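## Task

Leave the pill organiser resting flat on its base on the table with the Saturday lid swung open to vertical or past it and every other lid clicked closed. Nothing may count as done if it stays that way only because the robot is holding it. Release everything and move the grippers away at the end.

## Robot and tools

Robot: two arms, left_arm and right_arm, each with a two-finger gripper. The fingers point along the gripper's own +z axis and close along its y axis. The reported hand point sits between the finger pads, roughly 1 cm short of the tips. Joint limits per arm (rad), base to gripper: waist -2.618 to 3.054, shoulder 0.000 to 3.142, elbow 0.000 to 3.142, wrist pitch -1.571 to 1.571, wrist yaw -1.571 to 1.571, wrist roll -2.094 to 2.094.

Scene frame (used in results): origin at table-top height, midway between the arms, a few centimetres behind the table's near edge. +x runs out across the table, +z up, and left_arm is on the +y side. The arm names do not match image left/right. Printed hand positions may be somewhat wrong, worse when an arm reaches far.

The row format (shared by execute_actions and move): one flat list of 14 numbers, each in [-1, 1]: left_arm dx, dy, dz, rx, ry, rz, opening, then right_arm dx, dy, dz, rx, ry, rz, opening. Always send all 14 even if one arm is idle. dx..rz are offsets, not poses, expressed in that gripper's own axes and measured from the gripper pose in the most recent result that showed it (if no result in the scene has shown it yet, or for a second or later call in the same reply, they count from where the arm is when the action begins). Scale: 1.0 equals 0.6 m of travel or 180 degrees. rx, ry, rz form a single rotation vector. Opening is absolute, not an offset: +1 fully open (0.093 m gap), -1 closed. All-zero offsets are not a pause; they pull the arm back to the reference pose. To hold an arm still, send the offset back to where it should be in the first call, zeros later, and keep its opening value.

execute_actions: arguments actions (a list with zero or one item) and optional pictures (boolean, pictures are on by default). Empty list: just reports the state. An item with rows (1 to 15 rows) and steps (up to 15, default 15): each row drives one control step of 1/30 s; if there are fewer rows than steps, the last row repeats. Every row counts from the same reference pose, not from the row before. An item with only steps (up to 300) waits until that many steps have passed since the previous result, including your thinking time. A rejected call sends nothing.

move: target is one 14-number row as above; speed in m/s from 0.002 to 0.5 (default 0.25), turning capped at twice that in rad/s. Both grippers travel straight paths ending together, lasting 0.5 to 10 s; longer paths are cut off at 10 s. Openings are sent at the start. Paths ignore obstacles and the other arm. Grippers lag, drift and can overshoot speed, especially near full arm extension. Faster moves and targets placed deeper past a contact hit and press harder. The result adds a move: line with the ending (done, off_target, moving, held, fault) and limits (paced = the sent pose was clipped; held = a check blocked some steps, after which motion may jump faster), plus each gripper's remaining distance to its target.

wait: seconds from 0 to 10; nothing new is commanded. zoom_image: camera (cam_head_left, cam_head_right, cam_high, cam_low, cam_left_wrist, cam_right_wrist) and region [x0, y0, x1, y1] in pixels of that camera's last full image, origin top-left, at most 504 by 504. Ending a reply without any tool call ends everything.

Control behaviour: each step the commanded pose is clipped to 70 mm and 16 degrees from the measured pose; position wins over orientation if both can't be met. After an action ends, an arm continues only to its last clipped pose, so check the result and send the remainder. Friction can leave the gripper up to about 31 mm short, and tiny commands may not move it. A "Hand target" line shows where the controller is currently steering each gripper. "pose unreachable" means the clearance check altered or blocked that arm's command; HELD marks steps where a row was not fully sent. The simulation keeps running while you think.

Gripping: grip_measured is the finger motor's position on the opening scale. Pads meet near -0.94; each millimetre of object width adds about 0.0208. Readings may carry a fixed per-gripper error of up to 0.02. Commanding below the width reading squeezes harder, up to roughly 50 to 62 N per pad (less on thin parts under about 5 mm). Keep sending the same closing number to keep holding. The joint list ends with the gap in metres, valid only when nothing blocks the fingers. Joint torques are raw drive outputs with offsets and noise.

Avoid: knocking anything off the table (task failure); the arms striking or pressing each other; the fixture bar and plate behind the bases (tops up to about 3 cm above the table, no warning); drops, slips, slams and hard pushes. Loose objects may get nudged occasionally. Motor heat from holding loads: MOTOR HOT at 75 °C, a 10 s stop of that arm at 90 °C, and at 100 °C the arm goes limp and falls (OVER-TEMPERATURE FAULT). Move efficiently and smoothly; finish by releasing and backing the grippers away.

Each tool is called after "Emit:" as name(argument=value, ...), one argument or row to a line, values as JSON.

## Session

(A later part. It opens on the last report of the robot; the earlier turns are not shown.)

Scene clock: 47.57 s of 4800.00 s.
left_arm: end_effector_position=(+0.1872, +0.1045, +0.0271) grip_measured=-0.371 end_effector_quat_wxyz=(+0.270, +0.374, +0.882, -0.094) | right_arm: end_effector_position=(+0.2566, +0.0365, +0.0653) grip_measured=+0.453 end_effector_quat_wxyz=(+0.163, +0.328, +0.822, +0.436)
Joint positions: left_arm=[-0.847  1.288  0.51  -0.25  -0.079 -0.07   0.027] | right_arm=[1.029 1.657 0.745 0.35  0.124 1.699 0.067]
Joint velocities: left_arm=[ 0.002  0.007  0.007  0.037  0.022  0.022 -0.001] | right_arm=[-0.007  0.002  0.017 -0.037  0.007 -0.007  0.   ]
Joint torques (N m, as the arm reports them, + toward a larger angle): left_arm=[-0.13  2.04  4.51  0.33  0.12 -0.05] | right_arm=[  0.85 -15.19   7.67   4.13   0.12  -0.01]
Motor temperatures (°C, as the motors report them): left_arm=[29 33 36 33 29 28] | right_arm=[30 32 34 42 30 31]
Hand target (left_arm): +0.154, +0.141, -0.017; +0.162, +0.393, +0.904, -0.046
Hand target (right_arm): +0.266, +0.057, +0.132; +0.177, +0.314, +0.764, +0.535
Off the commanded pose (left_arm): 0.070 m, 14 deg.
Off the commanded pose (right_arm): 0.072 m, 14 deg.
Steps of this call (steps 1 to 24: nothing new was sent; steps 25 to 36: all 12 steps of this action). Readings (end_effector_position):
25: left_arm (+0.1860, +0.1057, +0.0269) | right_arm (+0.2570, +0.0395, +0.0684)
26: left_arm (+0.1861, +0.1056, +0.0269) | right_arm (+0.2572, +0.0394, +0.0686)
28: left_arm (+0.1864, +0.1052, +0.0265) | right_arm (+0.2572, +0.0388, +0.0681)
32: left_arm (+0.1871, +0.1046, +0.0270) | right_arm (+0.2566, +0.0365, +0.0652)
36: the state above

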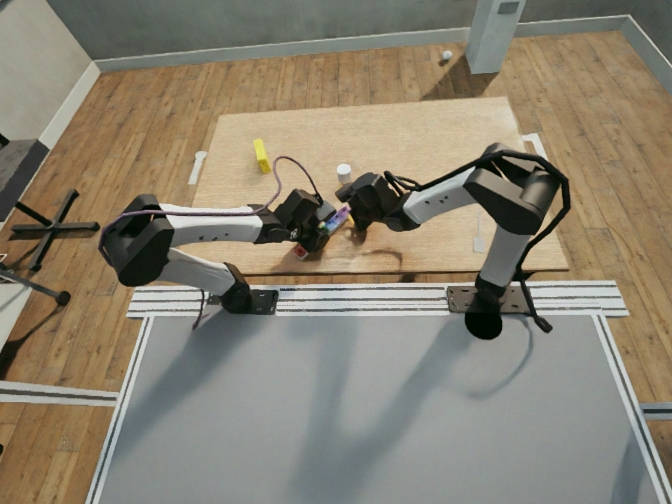

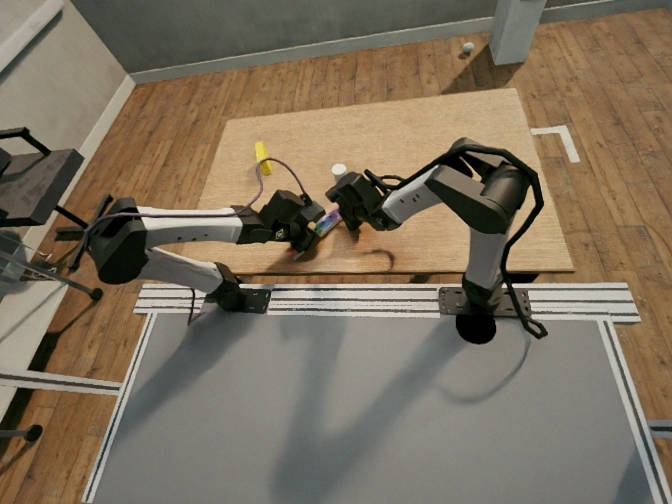

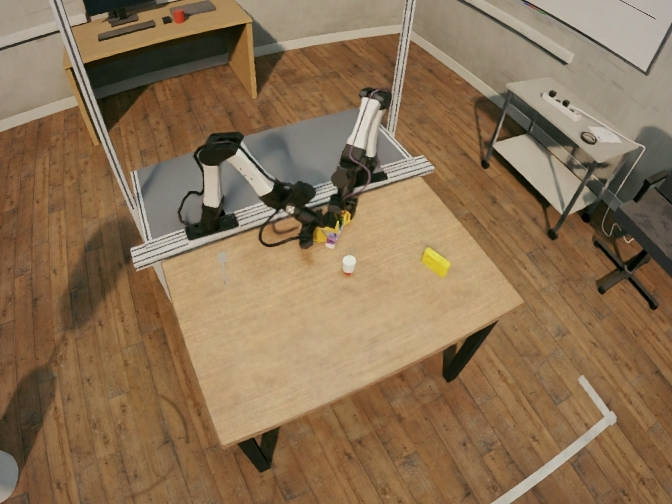

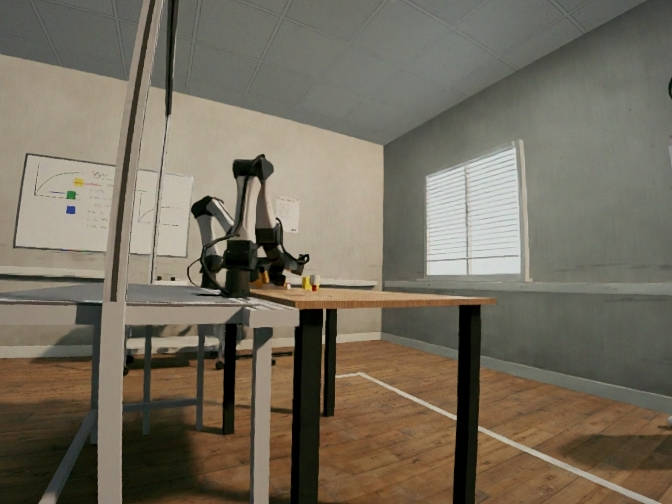

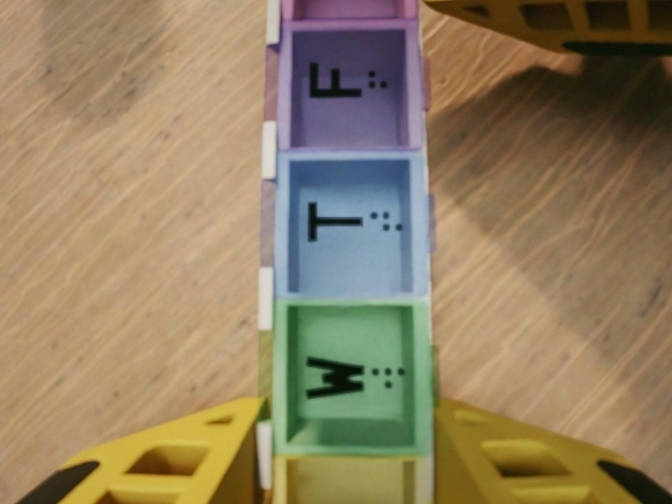

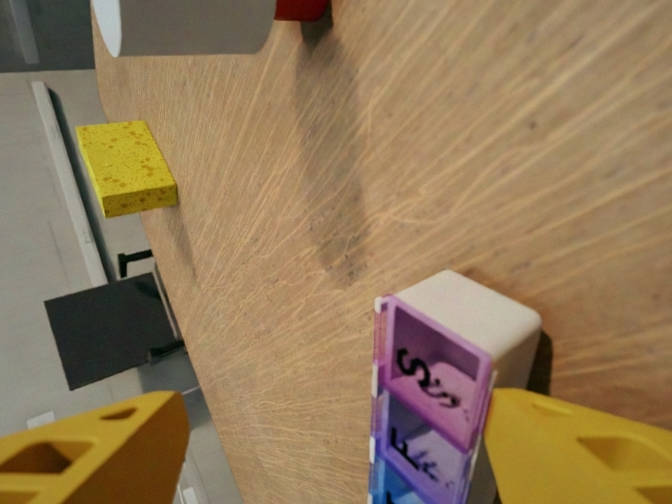

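Emit:
execute_actions(
  actions=[
    {"rows":[[0.112,0,0.02,0,0.076,0.004,-0.5,0.011,0.108,-0.024,-0.07,0.008,0.011,0.45],[0.112,0,0.02,0,0.076,0,-0.5,0.011,0.108,-0.026,-0.068,0.008,0.011,0.45],[0.112,0,0.02,0,0.076,-0.004,-0.5,0.011,0.108,-0.028,-0.066,0.008,0.011,0.45],[0.112,0,0.02,0,0.076,-0.008,-0.5,0.011,0.108,-0.03,-0.066,0.008,0.011,0.45],[0.112,0,0.02,0,0.076,-0.012,-0.5,0.011,0.108,-0.032,-0.066,0.008,0.011,0.45],[0.112,0,0.02,0,0.076,-0.012,-0.5,0.011,0.108,-0.034,-0.066,0.008,0.011,0.45]],"steps":13},
  ],
)

Emit:
zoom_image(
  camera="cam_right_wrist",
  region=[440,344,600,504],
)

Scene clock: 51.33 s of 4800.00 s.
left_arm: end_effector_position=(+0.1862, +0.1047, +0.0256) grip_measured=-0.371 end_effector_quat_wxyz=(+0.264, +0.356, +0.891, -0.100) | right_arm: end_effector_position=(+0.2652, +0.0511, +0.1206) grip_measured=+0.452 end_effector_quat_wxyz=(+0.179, +0.317, +0.777, +0.513)
Joint positions: left_arm=[-0.847  1.292  0.51  -0.252 -0.075 -0.114  0.027] | right_arm=[1.03  1.591 0.759 0.452 0.127 1.7   0.067]
Joint velocities: left_arm=[-0.007  0.002 -0.022  0.007  0.007  0.007 -0.001] | right_arm=[-0.002  0.007  0.002  0.168  0.007 -0.066  0.001]
Joint torques (N m, as the arm reports them, + toward a larger angle): left_arm=[ 0.1   0.09  4.24  0.34  0.15 -0.32] | right_arm=[ 1.13 -9.6   7.84  2.48  0.17 -0.04]
Motor temperatures (°C, as the motors report them): left_arm=[29 33 36 33 29 28] | right_arm=[30 34 34 45 30 31]
Hand target (left_arm): +0.154, +0.141, -0.014; +0.163, +0.364, +0.915, -0.056
Hand target (right_arm): +0.265, +0.055, +0.130; +0.177, +0.317, +0.769, +0.526
Off the commanded pose (left_arm): 0.067 m, 13 deg.
Off the commanded pose (right_arm): 0.010 m, 2 deg.
Steps of this call (steps 1 to 90: nothing new was sent; then 0.33 s passed at rest; steps 91 to 103: all 13 steps of this action). Readings (end_effector_position):
91: left_arm (+0.1872, +0.1045, +0.0271) | right_arm (+0.2566, +0.0365, +0.0653)
92: left_arm (+0.1872, +0.1045, +0.0271) | right_arm (+0.2567, +0.0364, +0.0653)
94: left_arm (+0.1873, +0.1041, +0.0273) | right_arm (+0.2569, +0.0361, +0.0668)
98: left_arm (+0.1862, +0.1047, +0.0256) | right_arm (+0.2601, +0.0424, +0.0946)
103: the state above

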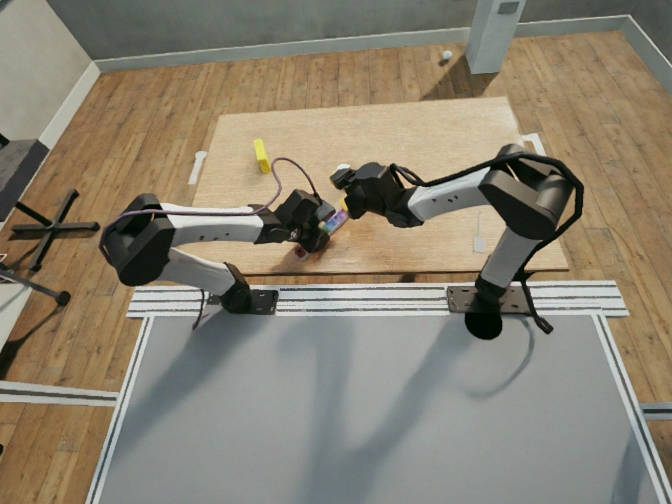

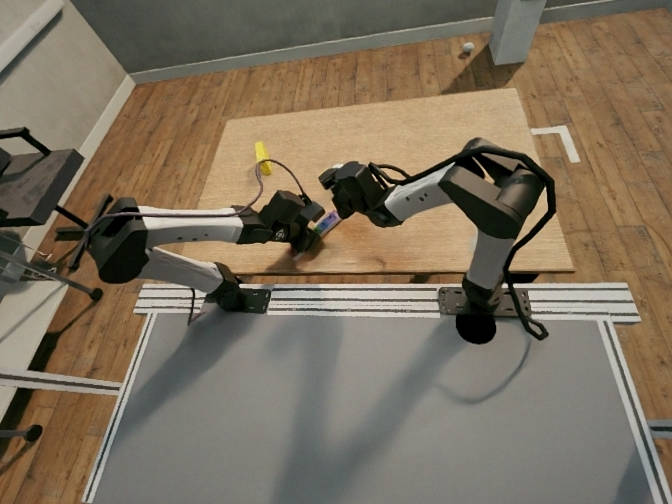

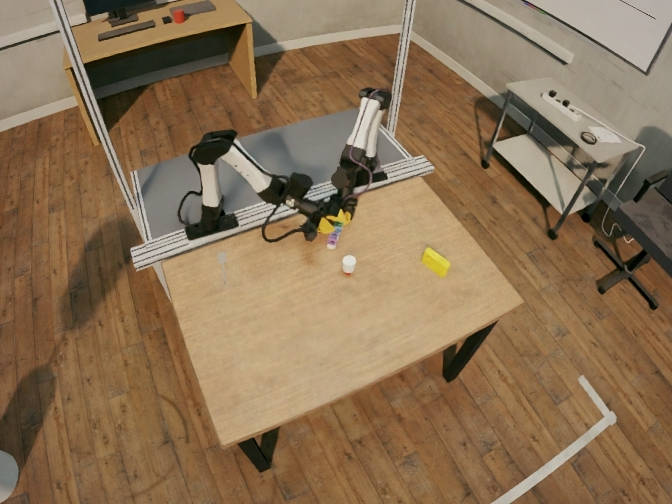

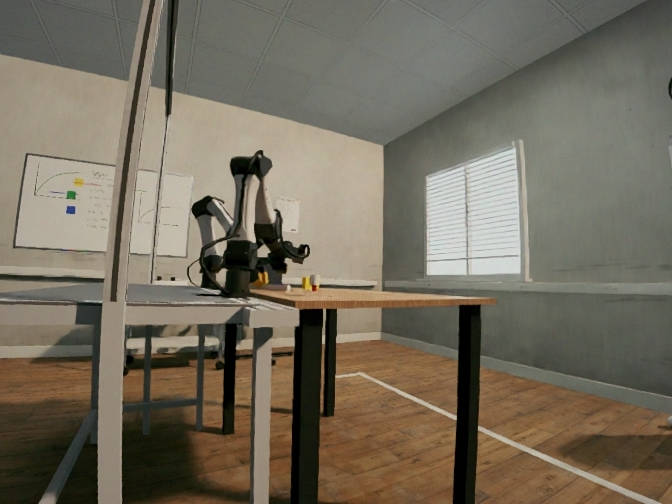

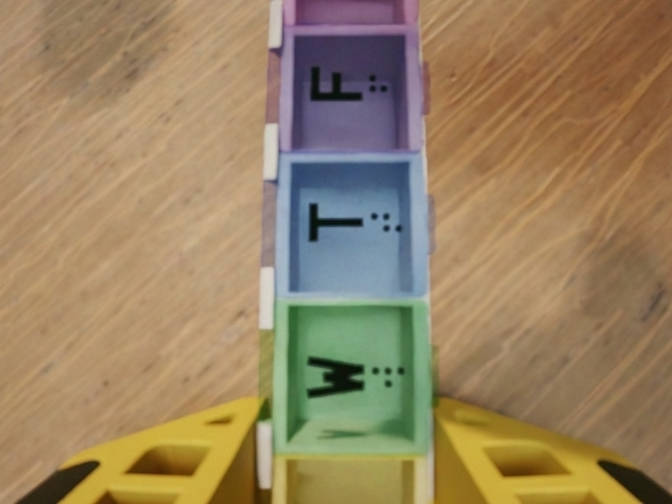

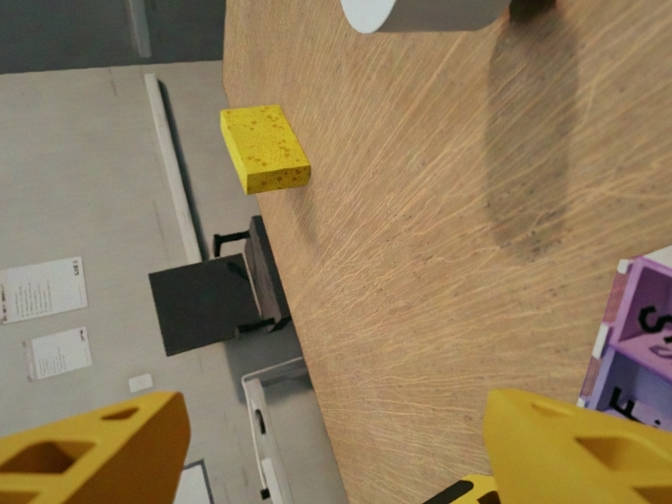

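Region (440, 344, 600, 504) of cam_right_wrist's 672x504 image, scaled by 3.150, with more detail than that image has.

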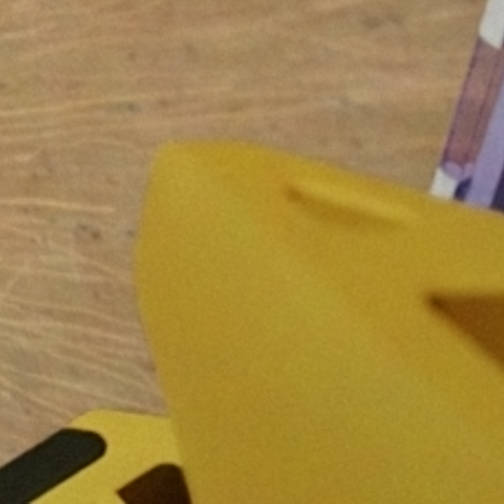

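Emit:
move(
  target=[0.02,0,0.005,0,0.014,0.012,-0.42,-0.013,-0.093,-0.02,0.064,-0.008,-0.01,0.9],
  speed=0.1,
)

Emit:
zoom_image(
  camera="cam_right_wrist",
  region=[372,204,672,504],
)

Scene clock: 53.57 s of 4800.00 s.
left_arm: end_effector_position=(+0.1871, +0.1036, +0.0270) grip_measured=-0.371 end_effector_quat_wxyz=(+0.268, +0.364, +0.887, -0.099) | right_arm: end_effector_position=(+0.2521, +0.0296, +0.0781) grip_measured=+0.898 end_effector_quat_wxyz=(+0.164, +0.329, +0.822, +0.435)
Joint positions: left_arm=[-0.847  1.291  0.512 -0.248 -0.075 -0.095  0.027] | right_arm=[1.03  1.591 0.737 0.291 0.127 1.7   0.088]
Joint velocities: left_arm=[ 0.007  0.002 -0.012 -0.007  0.007  0.007  0.001] | right_arm=[ 0.002 -0.007  0.007  0.022 -0.007 -0.037 -0.   ]
Joint torques (N m, as the arm reports them, + toward a larger angle): left_arm=[-0.36 -3.23  7.16  1.41 -0.06 -0.05] | right_arm=[  0.85 -10.82   5.24   2.2    0.3   -0.02]
Motor temperatures (°C, as the motors report them): left_arm=[29 33 36 33 29 28] | right_arm=[30 34 34 44 30 31]
Hand target (left_arm): +0.180, +0.111, +0.017; +0.246, +0.374, +0.890, -0.087
Hand target (right_arm): +0.247, +0.022, +0.074; +0.165, +0.329, +0.827, +0.425
Off the commanded pose (left_arm): 0.014 m, 3 deg.
Off the commanded pose (right_arm): 0.010 m, 1 deg.
move: off_target (left_arm)

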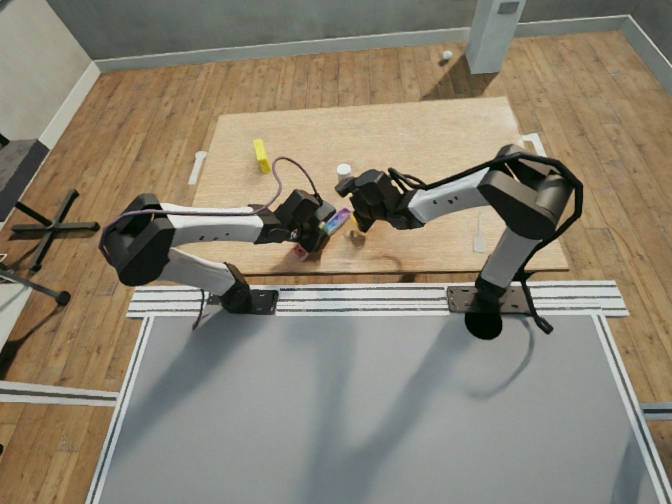

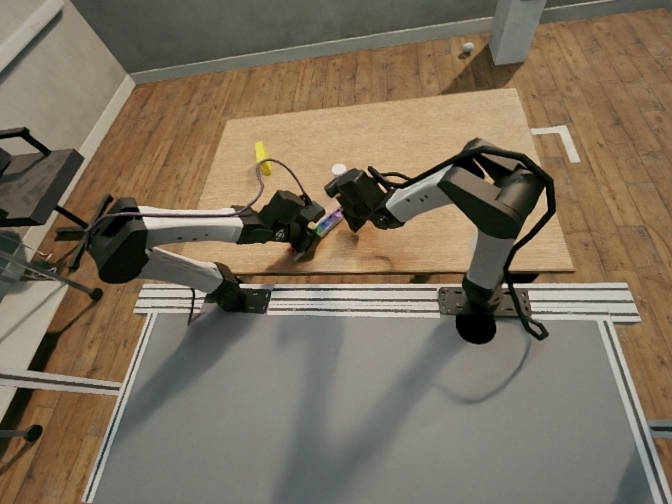

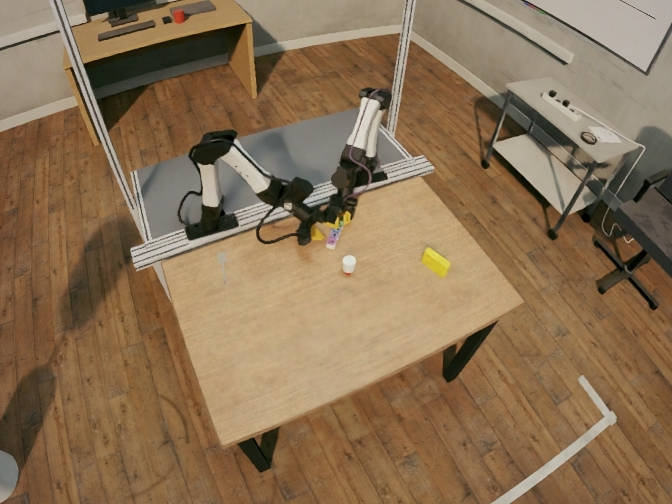

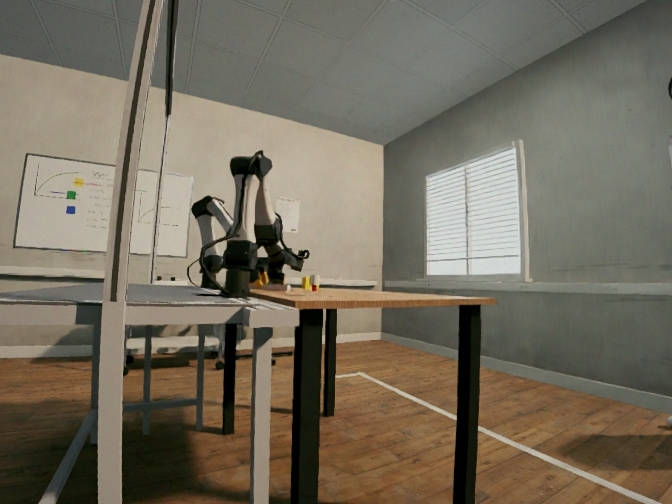

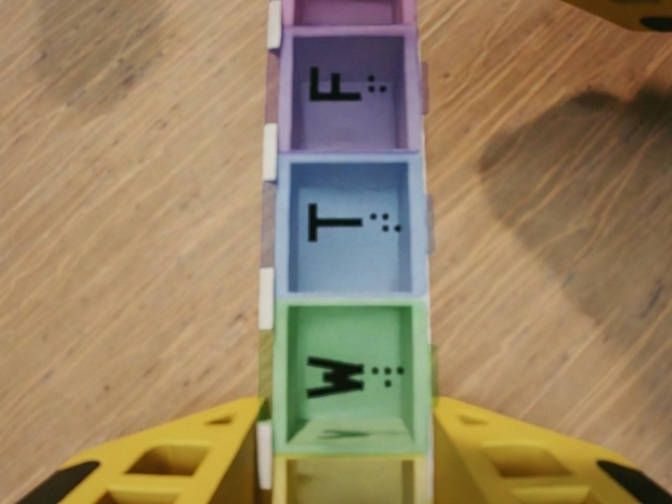

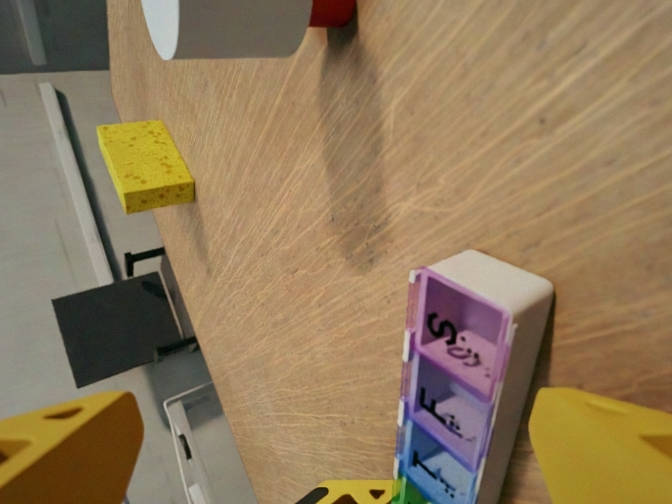

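Region (372, 204, 672, 504) of cam_right_wrist's 672x504 image, scaled by 1.680, with more detail than that image has.

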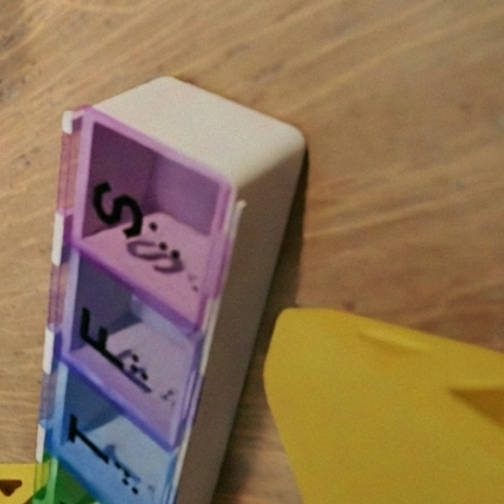

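Emit:
move(
  target=[0.02,0,0.005,0,0.014,0,-0.42,0.003,-0.011,0.04,0,0,0,0.95],
  speed=0.05,
)

Emit:
zoom_image(
  camera="cam_right_wrist",
  region=[420,304,620,504],
)

Scene clock: 55.37 s of 4800.00 s.
left_arm: end_effector_position=(+0.1873, +0.1034, +0.0272) grip_measured=-0.371 end_effector_quat_wxyz=(+0.268, +0.364, +0.887, -0.099) | right_arm: end_effector_position=(+0.2591, +0.0398, +0.0621) grip_measured=+0.948 end_effector_quat_wxyz=(+0.165, +0.329, +0.821, +0.436)
Joint positions: left_arm=[-0.847  1.291  0.512 -0.246 -0.075 -0.095  0.027] | right_arm=[1.03  1.681 0.756 0.364 0.127 1.7   0.091]
Joint velocities: left_arm=[ 0.002 -0.007 -0.007 -0.022 -0.037 -0.022  0.   ] | right_arm=[ 0.007 -0.012 -0.002 -0.081 -0.007 -0.037 -0.   ]
Joint torques (N m, as the arm reports them, + toward a larger angle): left_arm=[-0.13 -3.4   7.31  1.44 -0.06 -0.24] | right_arm=[ 0.49 -7.62  7.75  2.46  0.16 -0.12]
Motor temperatures (°C, as the motors report them): left_arm=[29 33 36 33 29 28] | right_arm=[30 34 34 44 30 31]
Hand target (left_arm): +0.181, +0.110, +0.018; +0.248, +0.366, +0.892, -0.091
Hand target (right_arm): +0.262, +0.043, +0.060; +0.164, +0.329, +0.822, +0.436
Off the commanded pose (left_arm): 0.013 m, 3 deg.
Off the commanded pose (right_arm): 0.005 m, 0 deg.
move: off_target (left_arm)

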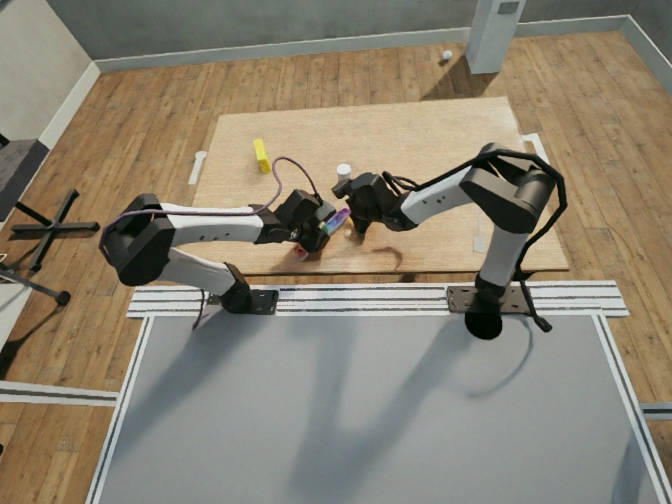

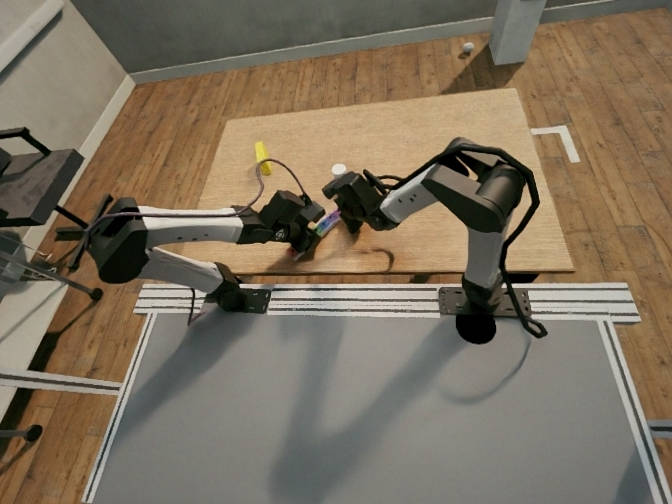

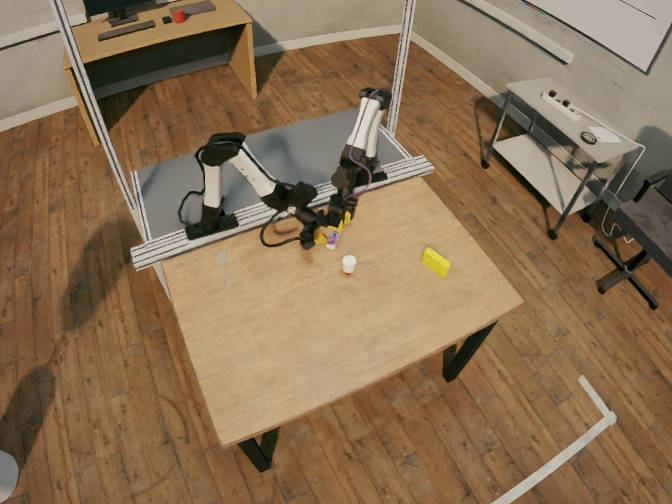

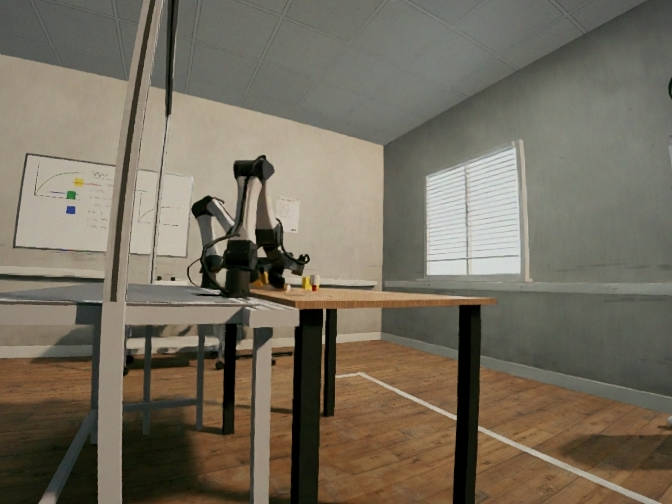

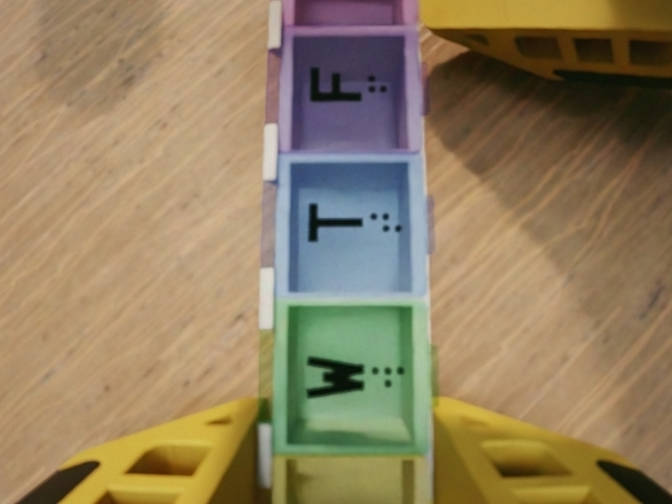

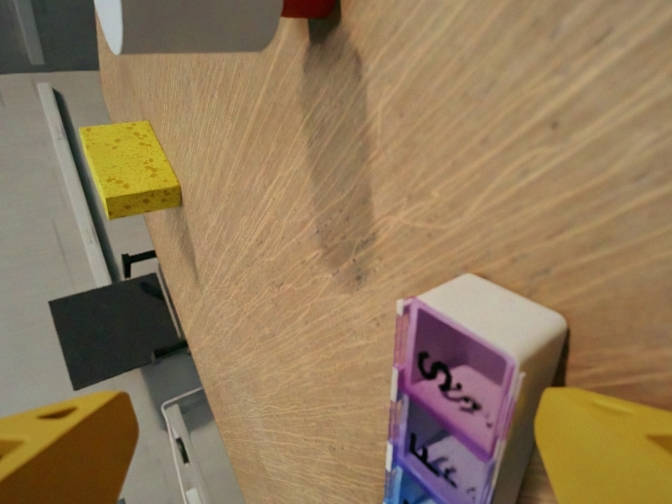

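Region (420, 304, 620, 504) of cam_right_wrist's 672x504 image, scaled by 2.520, with more detail than that image has.

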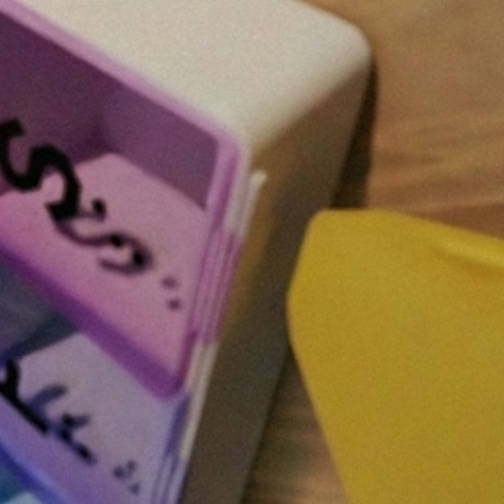

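Emit:
execute_actions(
  actions=[
    {"rows":[[0.02,0,0.005,0,0.014,-0.006,-0.42,0,0,0,0,0,0,0.95],[0.02,0,0.005,0,0.014,-0.01,-0.42,0,0,0,0,0,0,0.92],[0.02,0,0.005,0,0.014,-0.01,-0.42,0,0,0,0,0,0,0.89],[0.02,0,0.005,0,0.014,-0.01,-0.42,0,0,0,0,0,0,0.86],[0.02,0,0.005,0,0.014,-0.01,-0.42,0,0,0,0,0,0,0.83],[0.02,0,0.005,0,0.014,-0.01,-0.42,0,0,0,0,0,0,0.8],[0.02,0,0.005,0,0.014,-0.01,-0.42,0,0,0,0,0,0,0.77],[0.02,0,0.005,0,0.014,-0.01,-0.42,0,0,0,0,0,0,0.74],[0.02,0,0.005,0,0.014,-0.01,-0.42,0,0,0,0,0,0,0.71],[0.02,0,0.005,0,0.014,-0.01,-0.42,0,0,0,0,0,0,0.68],[0.02,0,0.005,0,0.014,-0.01,-0.42,0,0,0,0,0,0,0.65]],"steps":15},
  ],
)

Emit:
zoom_image(
  camera="cam_right_wrist",
  region=[420,304,620,504],
)

Scene clock: 57.17 s of 4800.00 s.
left_arm: end_effector_position=(+0.1873, +0.1034, +0.0272) grip_measured=-0.371 end_effector_quat_wxyz=(+0.267, +0.352, +0.891, -0.103) | right_arm: end_effector_position=(+0.2591, +0.0399, +0.0622) grip_measured=+0.652 end_effector_quat_wxyz=(+0.165, +0.329, +0.821, +0.437)
Joint positions: left_arm=[-0.847  1.291  0.512 -0.246 -0.075 -0.122  0.027] | right_arm=[1.03  1.681 0.756 0.364 0.127 1.7   0.077]
Joint velocities: left_arm=[-0.017  0.012 -0.007 -0.066  0.007  0.007 -0.   ] | right_arm=[-0.007 -0.007 -0.002  0.022 -0.051 -0.066 -0.   ]
Joint torques (N m, as the arm reports them, + toward a larger angle): left_arm=[-0.18 -3.43  7.05  1.45  0.   -0.22] | right_arm=[ 0.6  -9.55  6.69  2.45  0.16 -0.08]
Motor temperatures (°C, as the motors report them): left_arm=[29 33 36 33 29 28] | right_arm=[30 34 34 44 30 31]
Hand target (left_arm): +0.181, +0.109, +0.018; +0.247, +0.351, +0.898, -0.096
Hand target (right_arm): +0.259, +0.040, +0.062; +0.165, +0.329, +0.821, +0.436
Off the commanded pose (left_arm): 0.012 m, 3 deg.
Off the commanded pose (right_arm): 0.000 m, 0 deg.
Steps of this call (steps 1 to 39: nothing new was sent; steps 40 to 54: all 15 steps of this action). Readings (end_effector_position):
40: left_arm (+0.1873, +0.1034, +0.0272) | right_arm (+0.2591, +0.0399, +0.0622)
41: left_arm (+0.1873, +0.1034, +0.0272) | right_arm (+0.2591, +0.0399, +0.0622)
43: left_arm (+0.1873, +0.1034, +0.0272) | right_arm (+0.2591, +0.0399, +0.0622)
47: left_arm (+0.1873, +0.1034, +0.0272) | right_arm (+0.2591, +0.0399, +0.0622)
54: the state above

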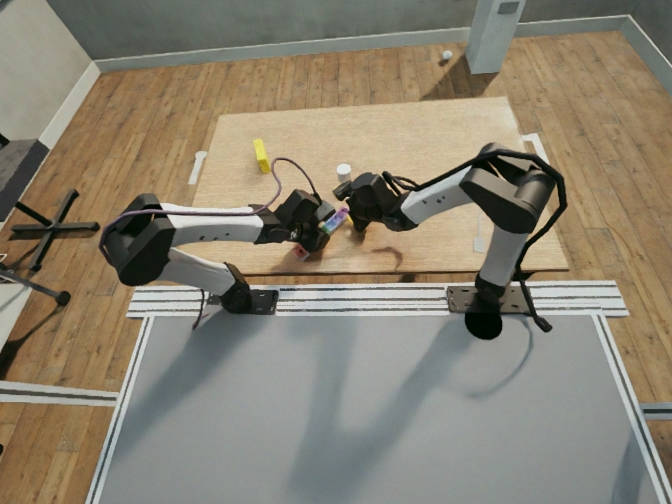

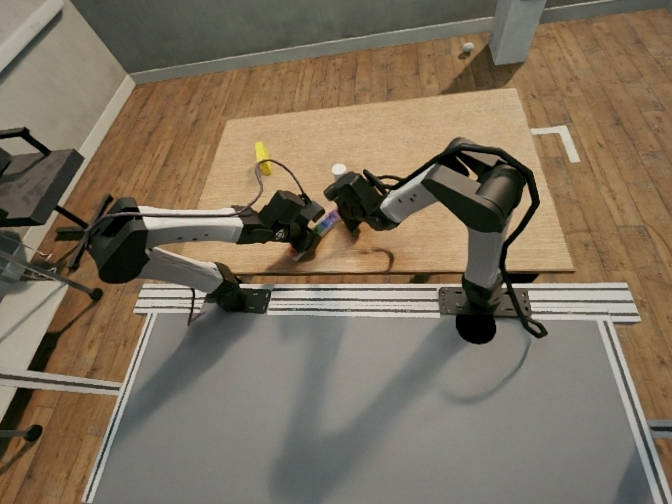

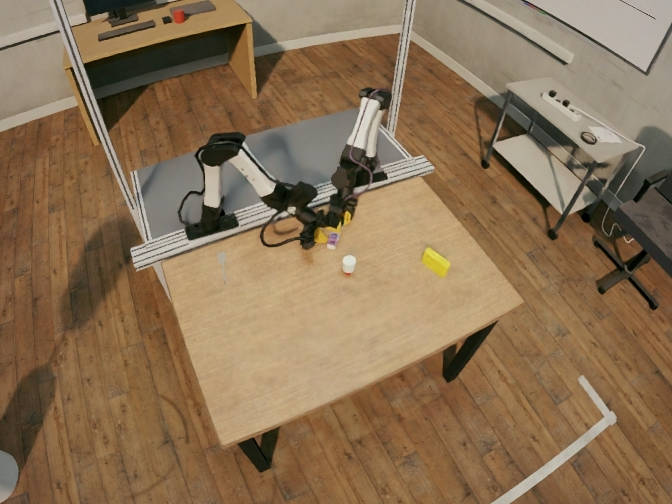

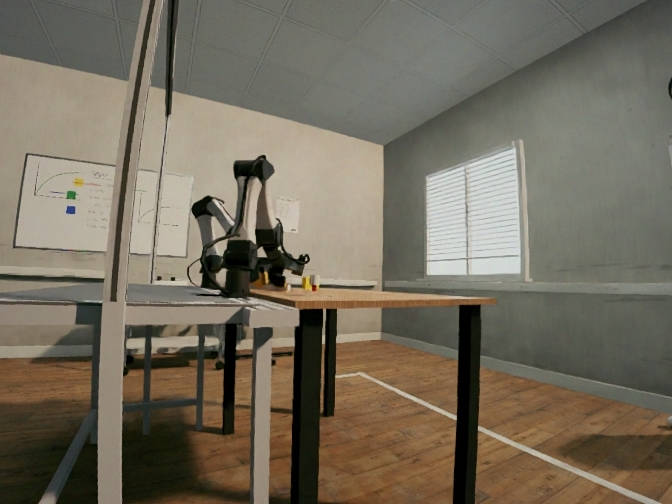

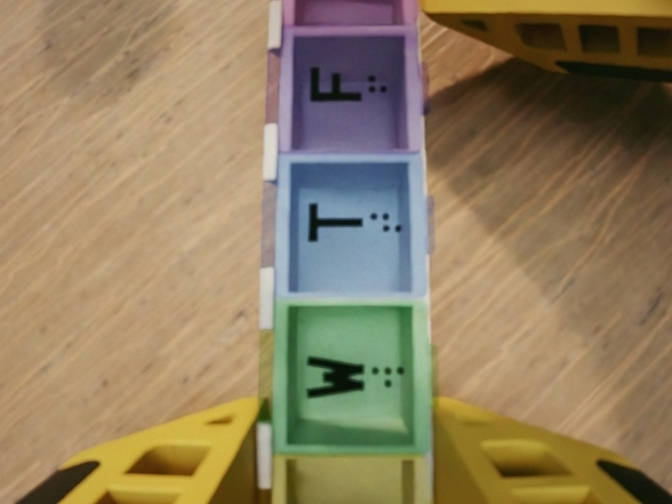

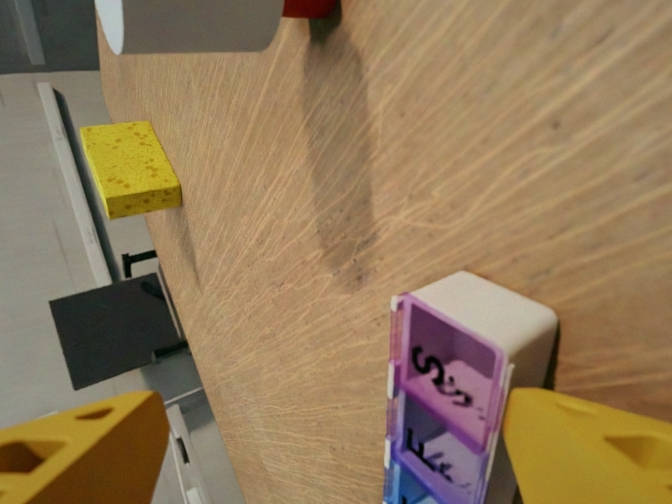

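Region (420, 304, 620, 504) of cam_right_wrist's 672x504 image, scaled by 2.520, with more detail than that image has.

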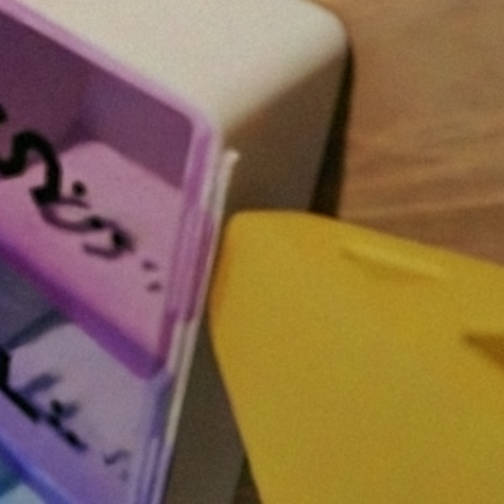

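Emit:
execute_actions(
  actions=[
    {"rows":[[0.02,0,0.005,0,0.014,0,-0.42,0,0,0,0,0,0,0.62],[0.02,0,0.005,0,0.014,0,-0.42,0,0,0,0,0,0,0.59],[0.02,0,0.005,0,0.014,0,-0.42,0,0,0,0,0,0,0.56],[0.02,0,0.005,0,0.014,0,-0.42,0,0,0,0,0,0,0.53],[0.02,0,0.005,0,0.014,0,-0.42,0,0,0,0,0,0,0.5],[0.02,0,0.005,0,0.014,0,-0.42,0,0,0,0,0,0,0.47],[0.02,0,0.005,0,0.014,0,-0.42,0,0,0,0,0,0,0.44],[0.02,0,0.005,0,0.014,0,-0.42,0,0,0,0,0,0,0.4]],"steps":12},
  ],
)

Emit:
zoom_image(
  camera="cam_right_wrist",
  region=[380,264,620,504],
)

Scene clock: 58.43 s of 4800.00 s.
left_arm: end_effector_position=(+0.1873, +0.1034, +0.0272) grip_measured=-0.371 end_effector_quat_wxyz=(+0.267, +0.350, +0.892, -0.103) | right_arm: end_effector_position=(+0.2591, +0.0398, +0.0621) grip_measured=+0.402 end_effector_quat_wxyz=(+0.165, +0.329, +0.821, +0.436)
Joint positions: left_arm=[-0.847  1.291  0.512 -0.246 -0.075 -0.125  0.027] | right_arm=[1.03  1.681 0.756 0.364 0.127 1.7   0.065]
Joint velocities: left_arm=[-0.012 -0.007  0.012  0.051  0.007  0.007  0.   ] | right_arm=[-0.012 -0.002 -0.007  0.022  0.007 -0.007 -0.001]
Joint torques (N m, as the arm reports them, + toward a larger angle): left_arm=[-0.18 -3.56  7.45  1.48 -0.02 -0.2 ] | right_arm=[ 0.64 -9.78  6.33  2.45  0.17 -0.07]
Motor temperatures (°C, as the motors report them): left_arm=[29 33 36 33 29 28] | right_arm=[30 34 34 43 30 31]
Hand target (left_arm): +0.181, +0.109, +0.018; +0.247, +0.353, +0.897, -0.095
Hand target (right_arm): +0.259, +0.040, +0.062; +0.165, +0.329, +0.821, +0.437
Off the commanded pose (left_arm): 0.012 m, 3 deg.
Off the commanded pose (right_arm): 0.000 m, 0 deg.
Steps of this call (steps 1 to 26: nothing new was sent; steps 27 to 38: all 12 steps of this action). Readings (end_effector_position):
27: left_arm (+0.1873, +0.1034, +0.0272) | right_arm (+0.2591, +0.0399, +0.0622)
28: left_arm (+0.1873, +0.1034, +0.0272) | right_arm (+0.2591, +0.0399, +0.0622)
30: left_arm (+0.1873, +0.1034, +0.0272) | right_arm (+0.2591, +0.0398, +0.0621)
34: left_arm (+0.1873, +0.1034, +0.0272) | right_arm (+0.2591, +0.0398, +0.0621)
38: the state above

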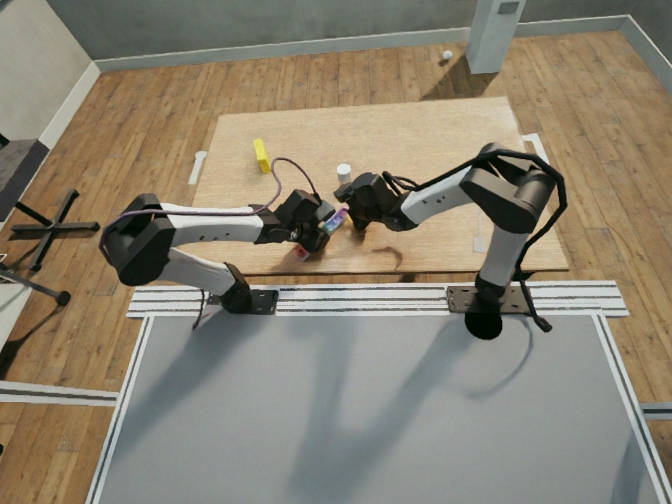

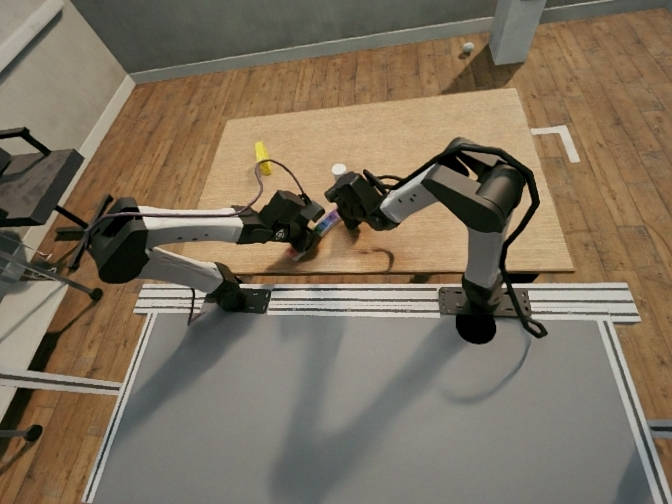

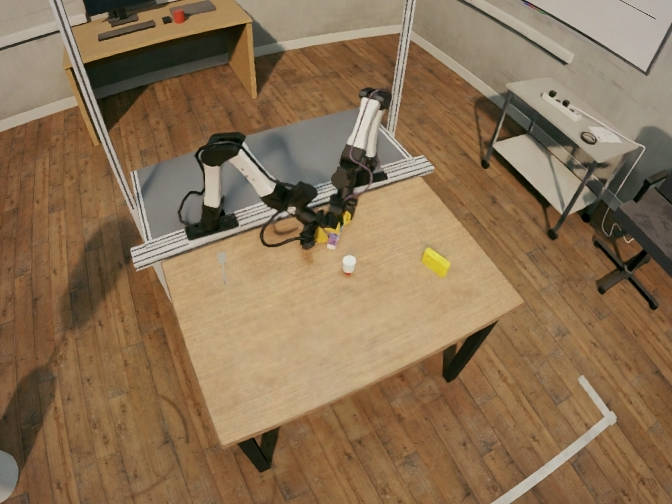

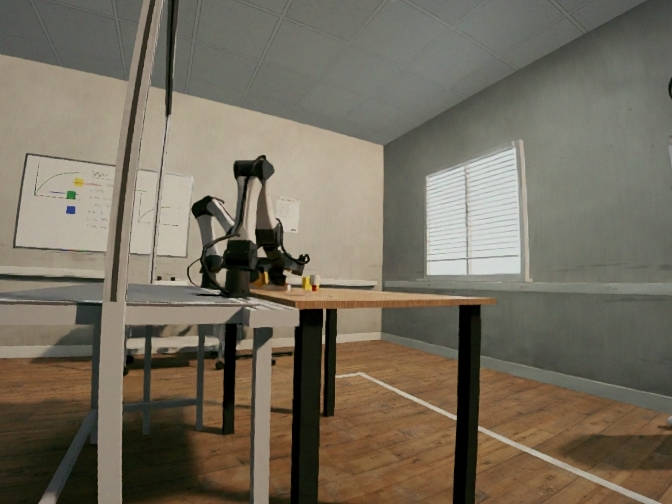

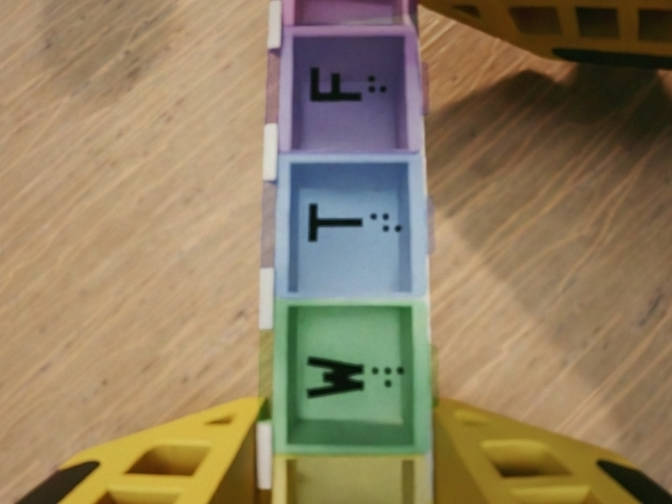

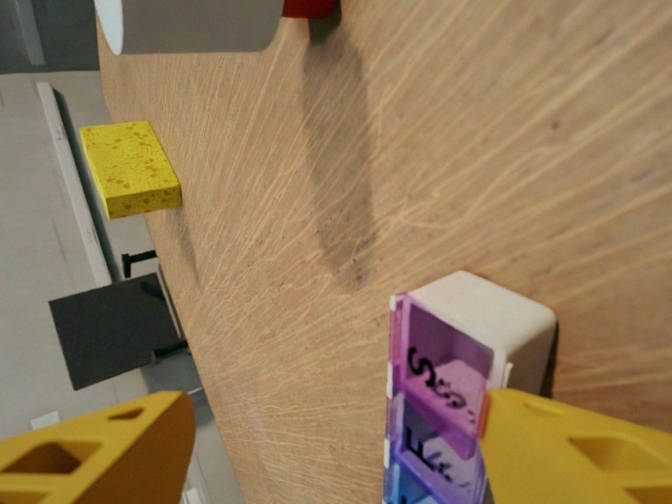

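Region (380, 264, 620, 504) of cam_right_wrist's 672x504 image, scaled by 2.100, with more detail than that image has.

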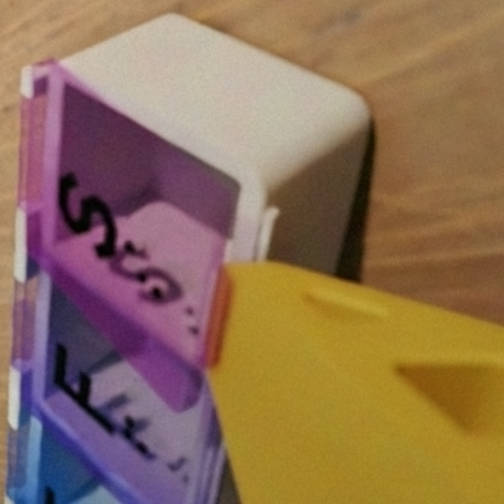

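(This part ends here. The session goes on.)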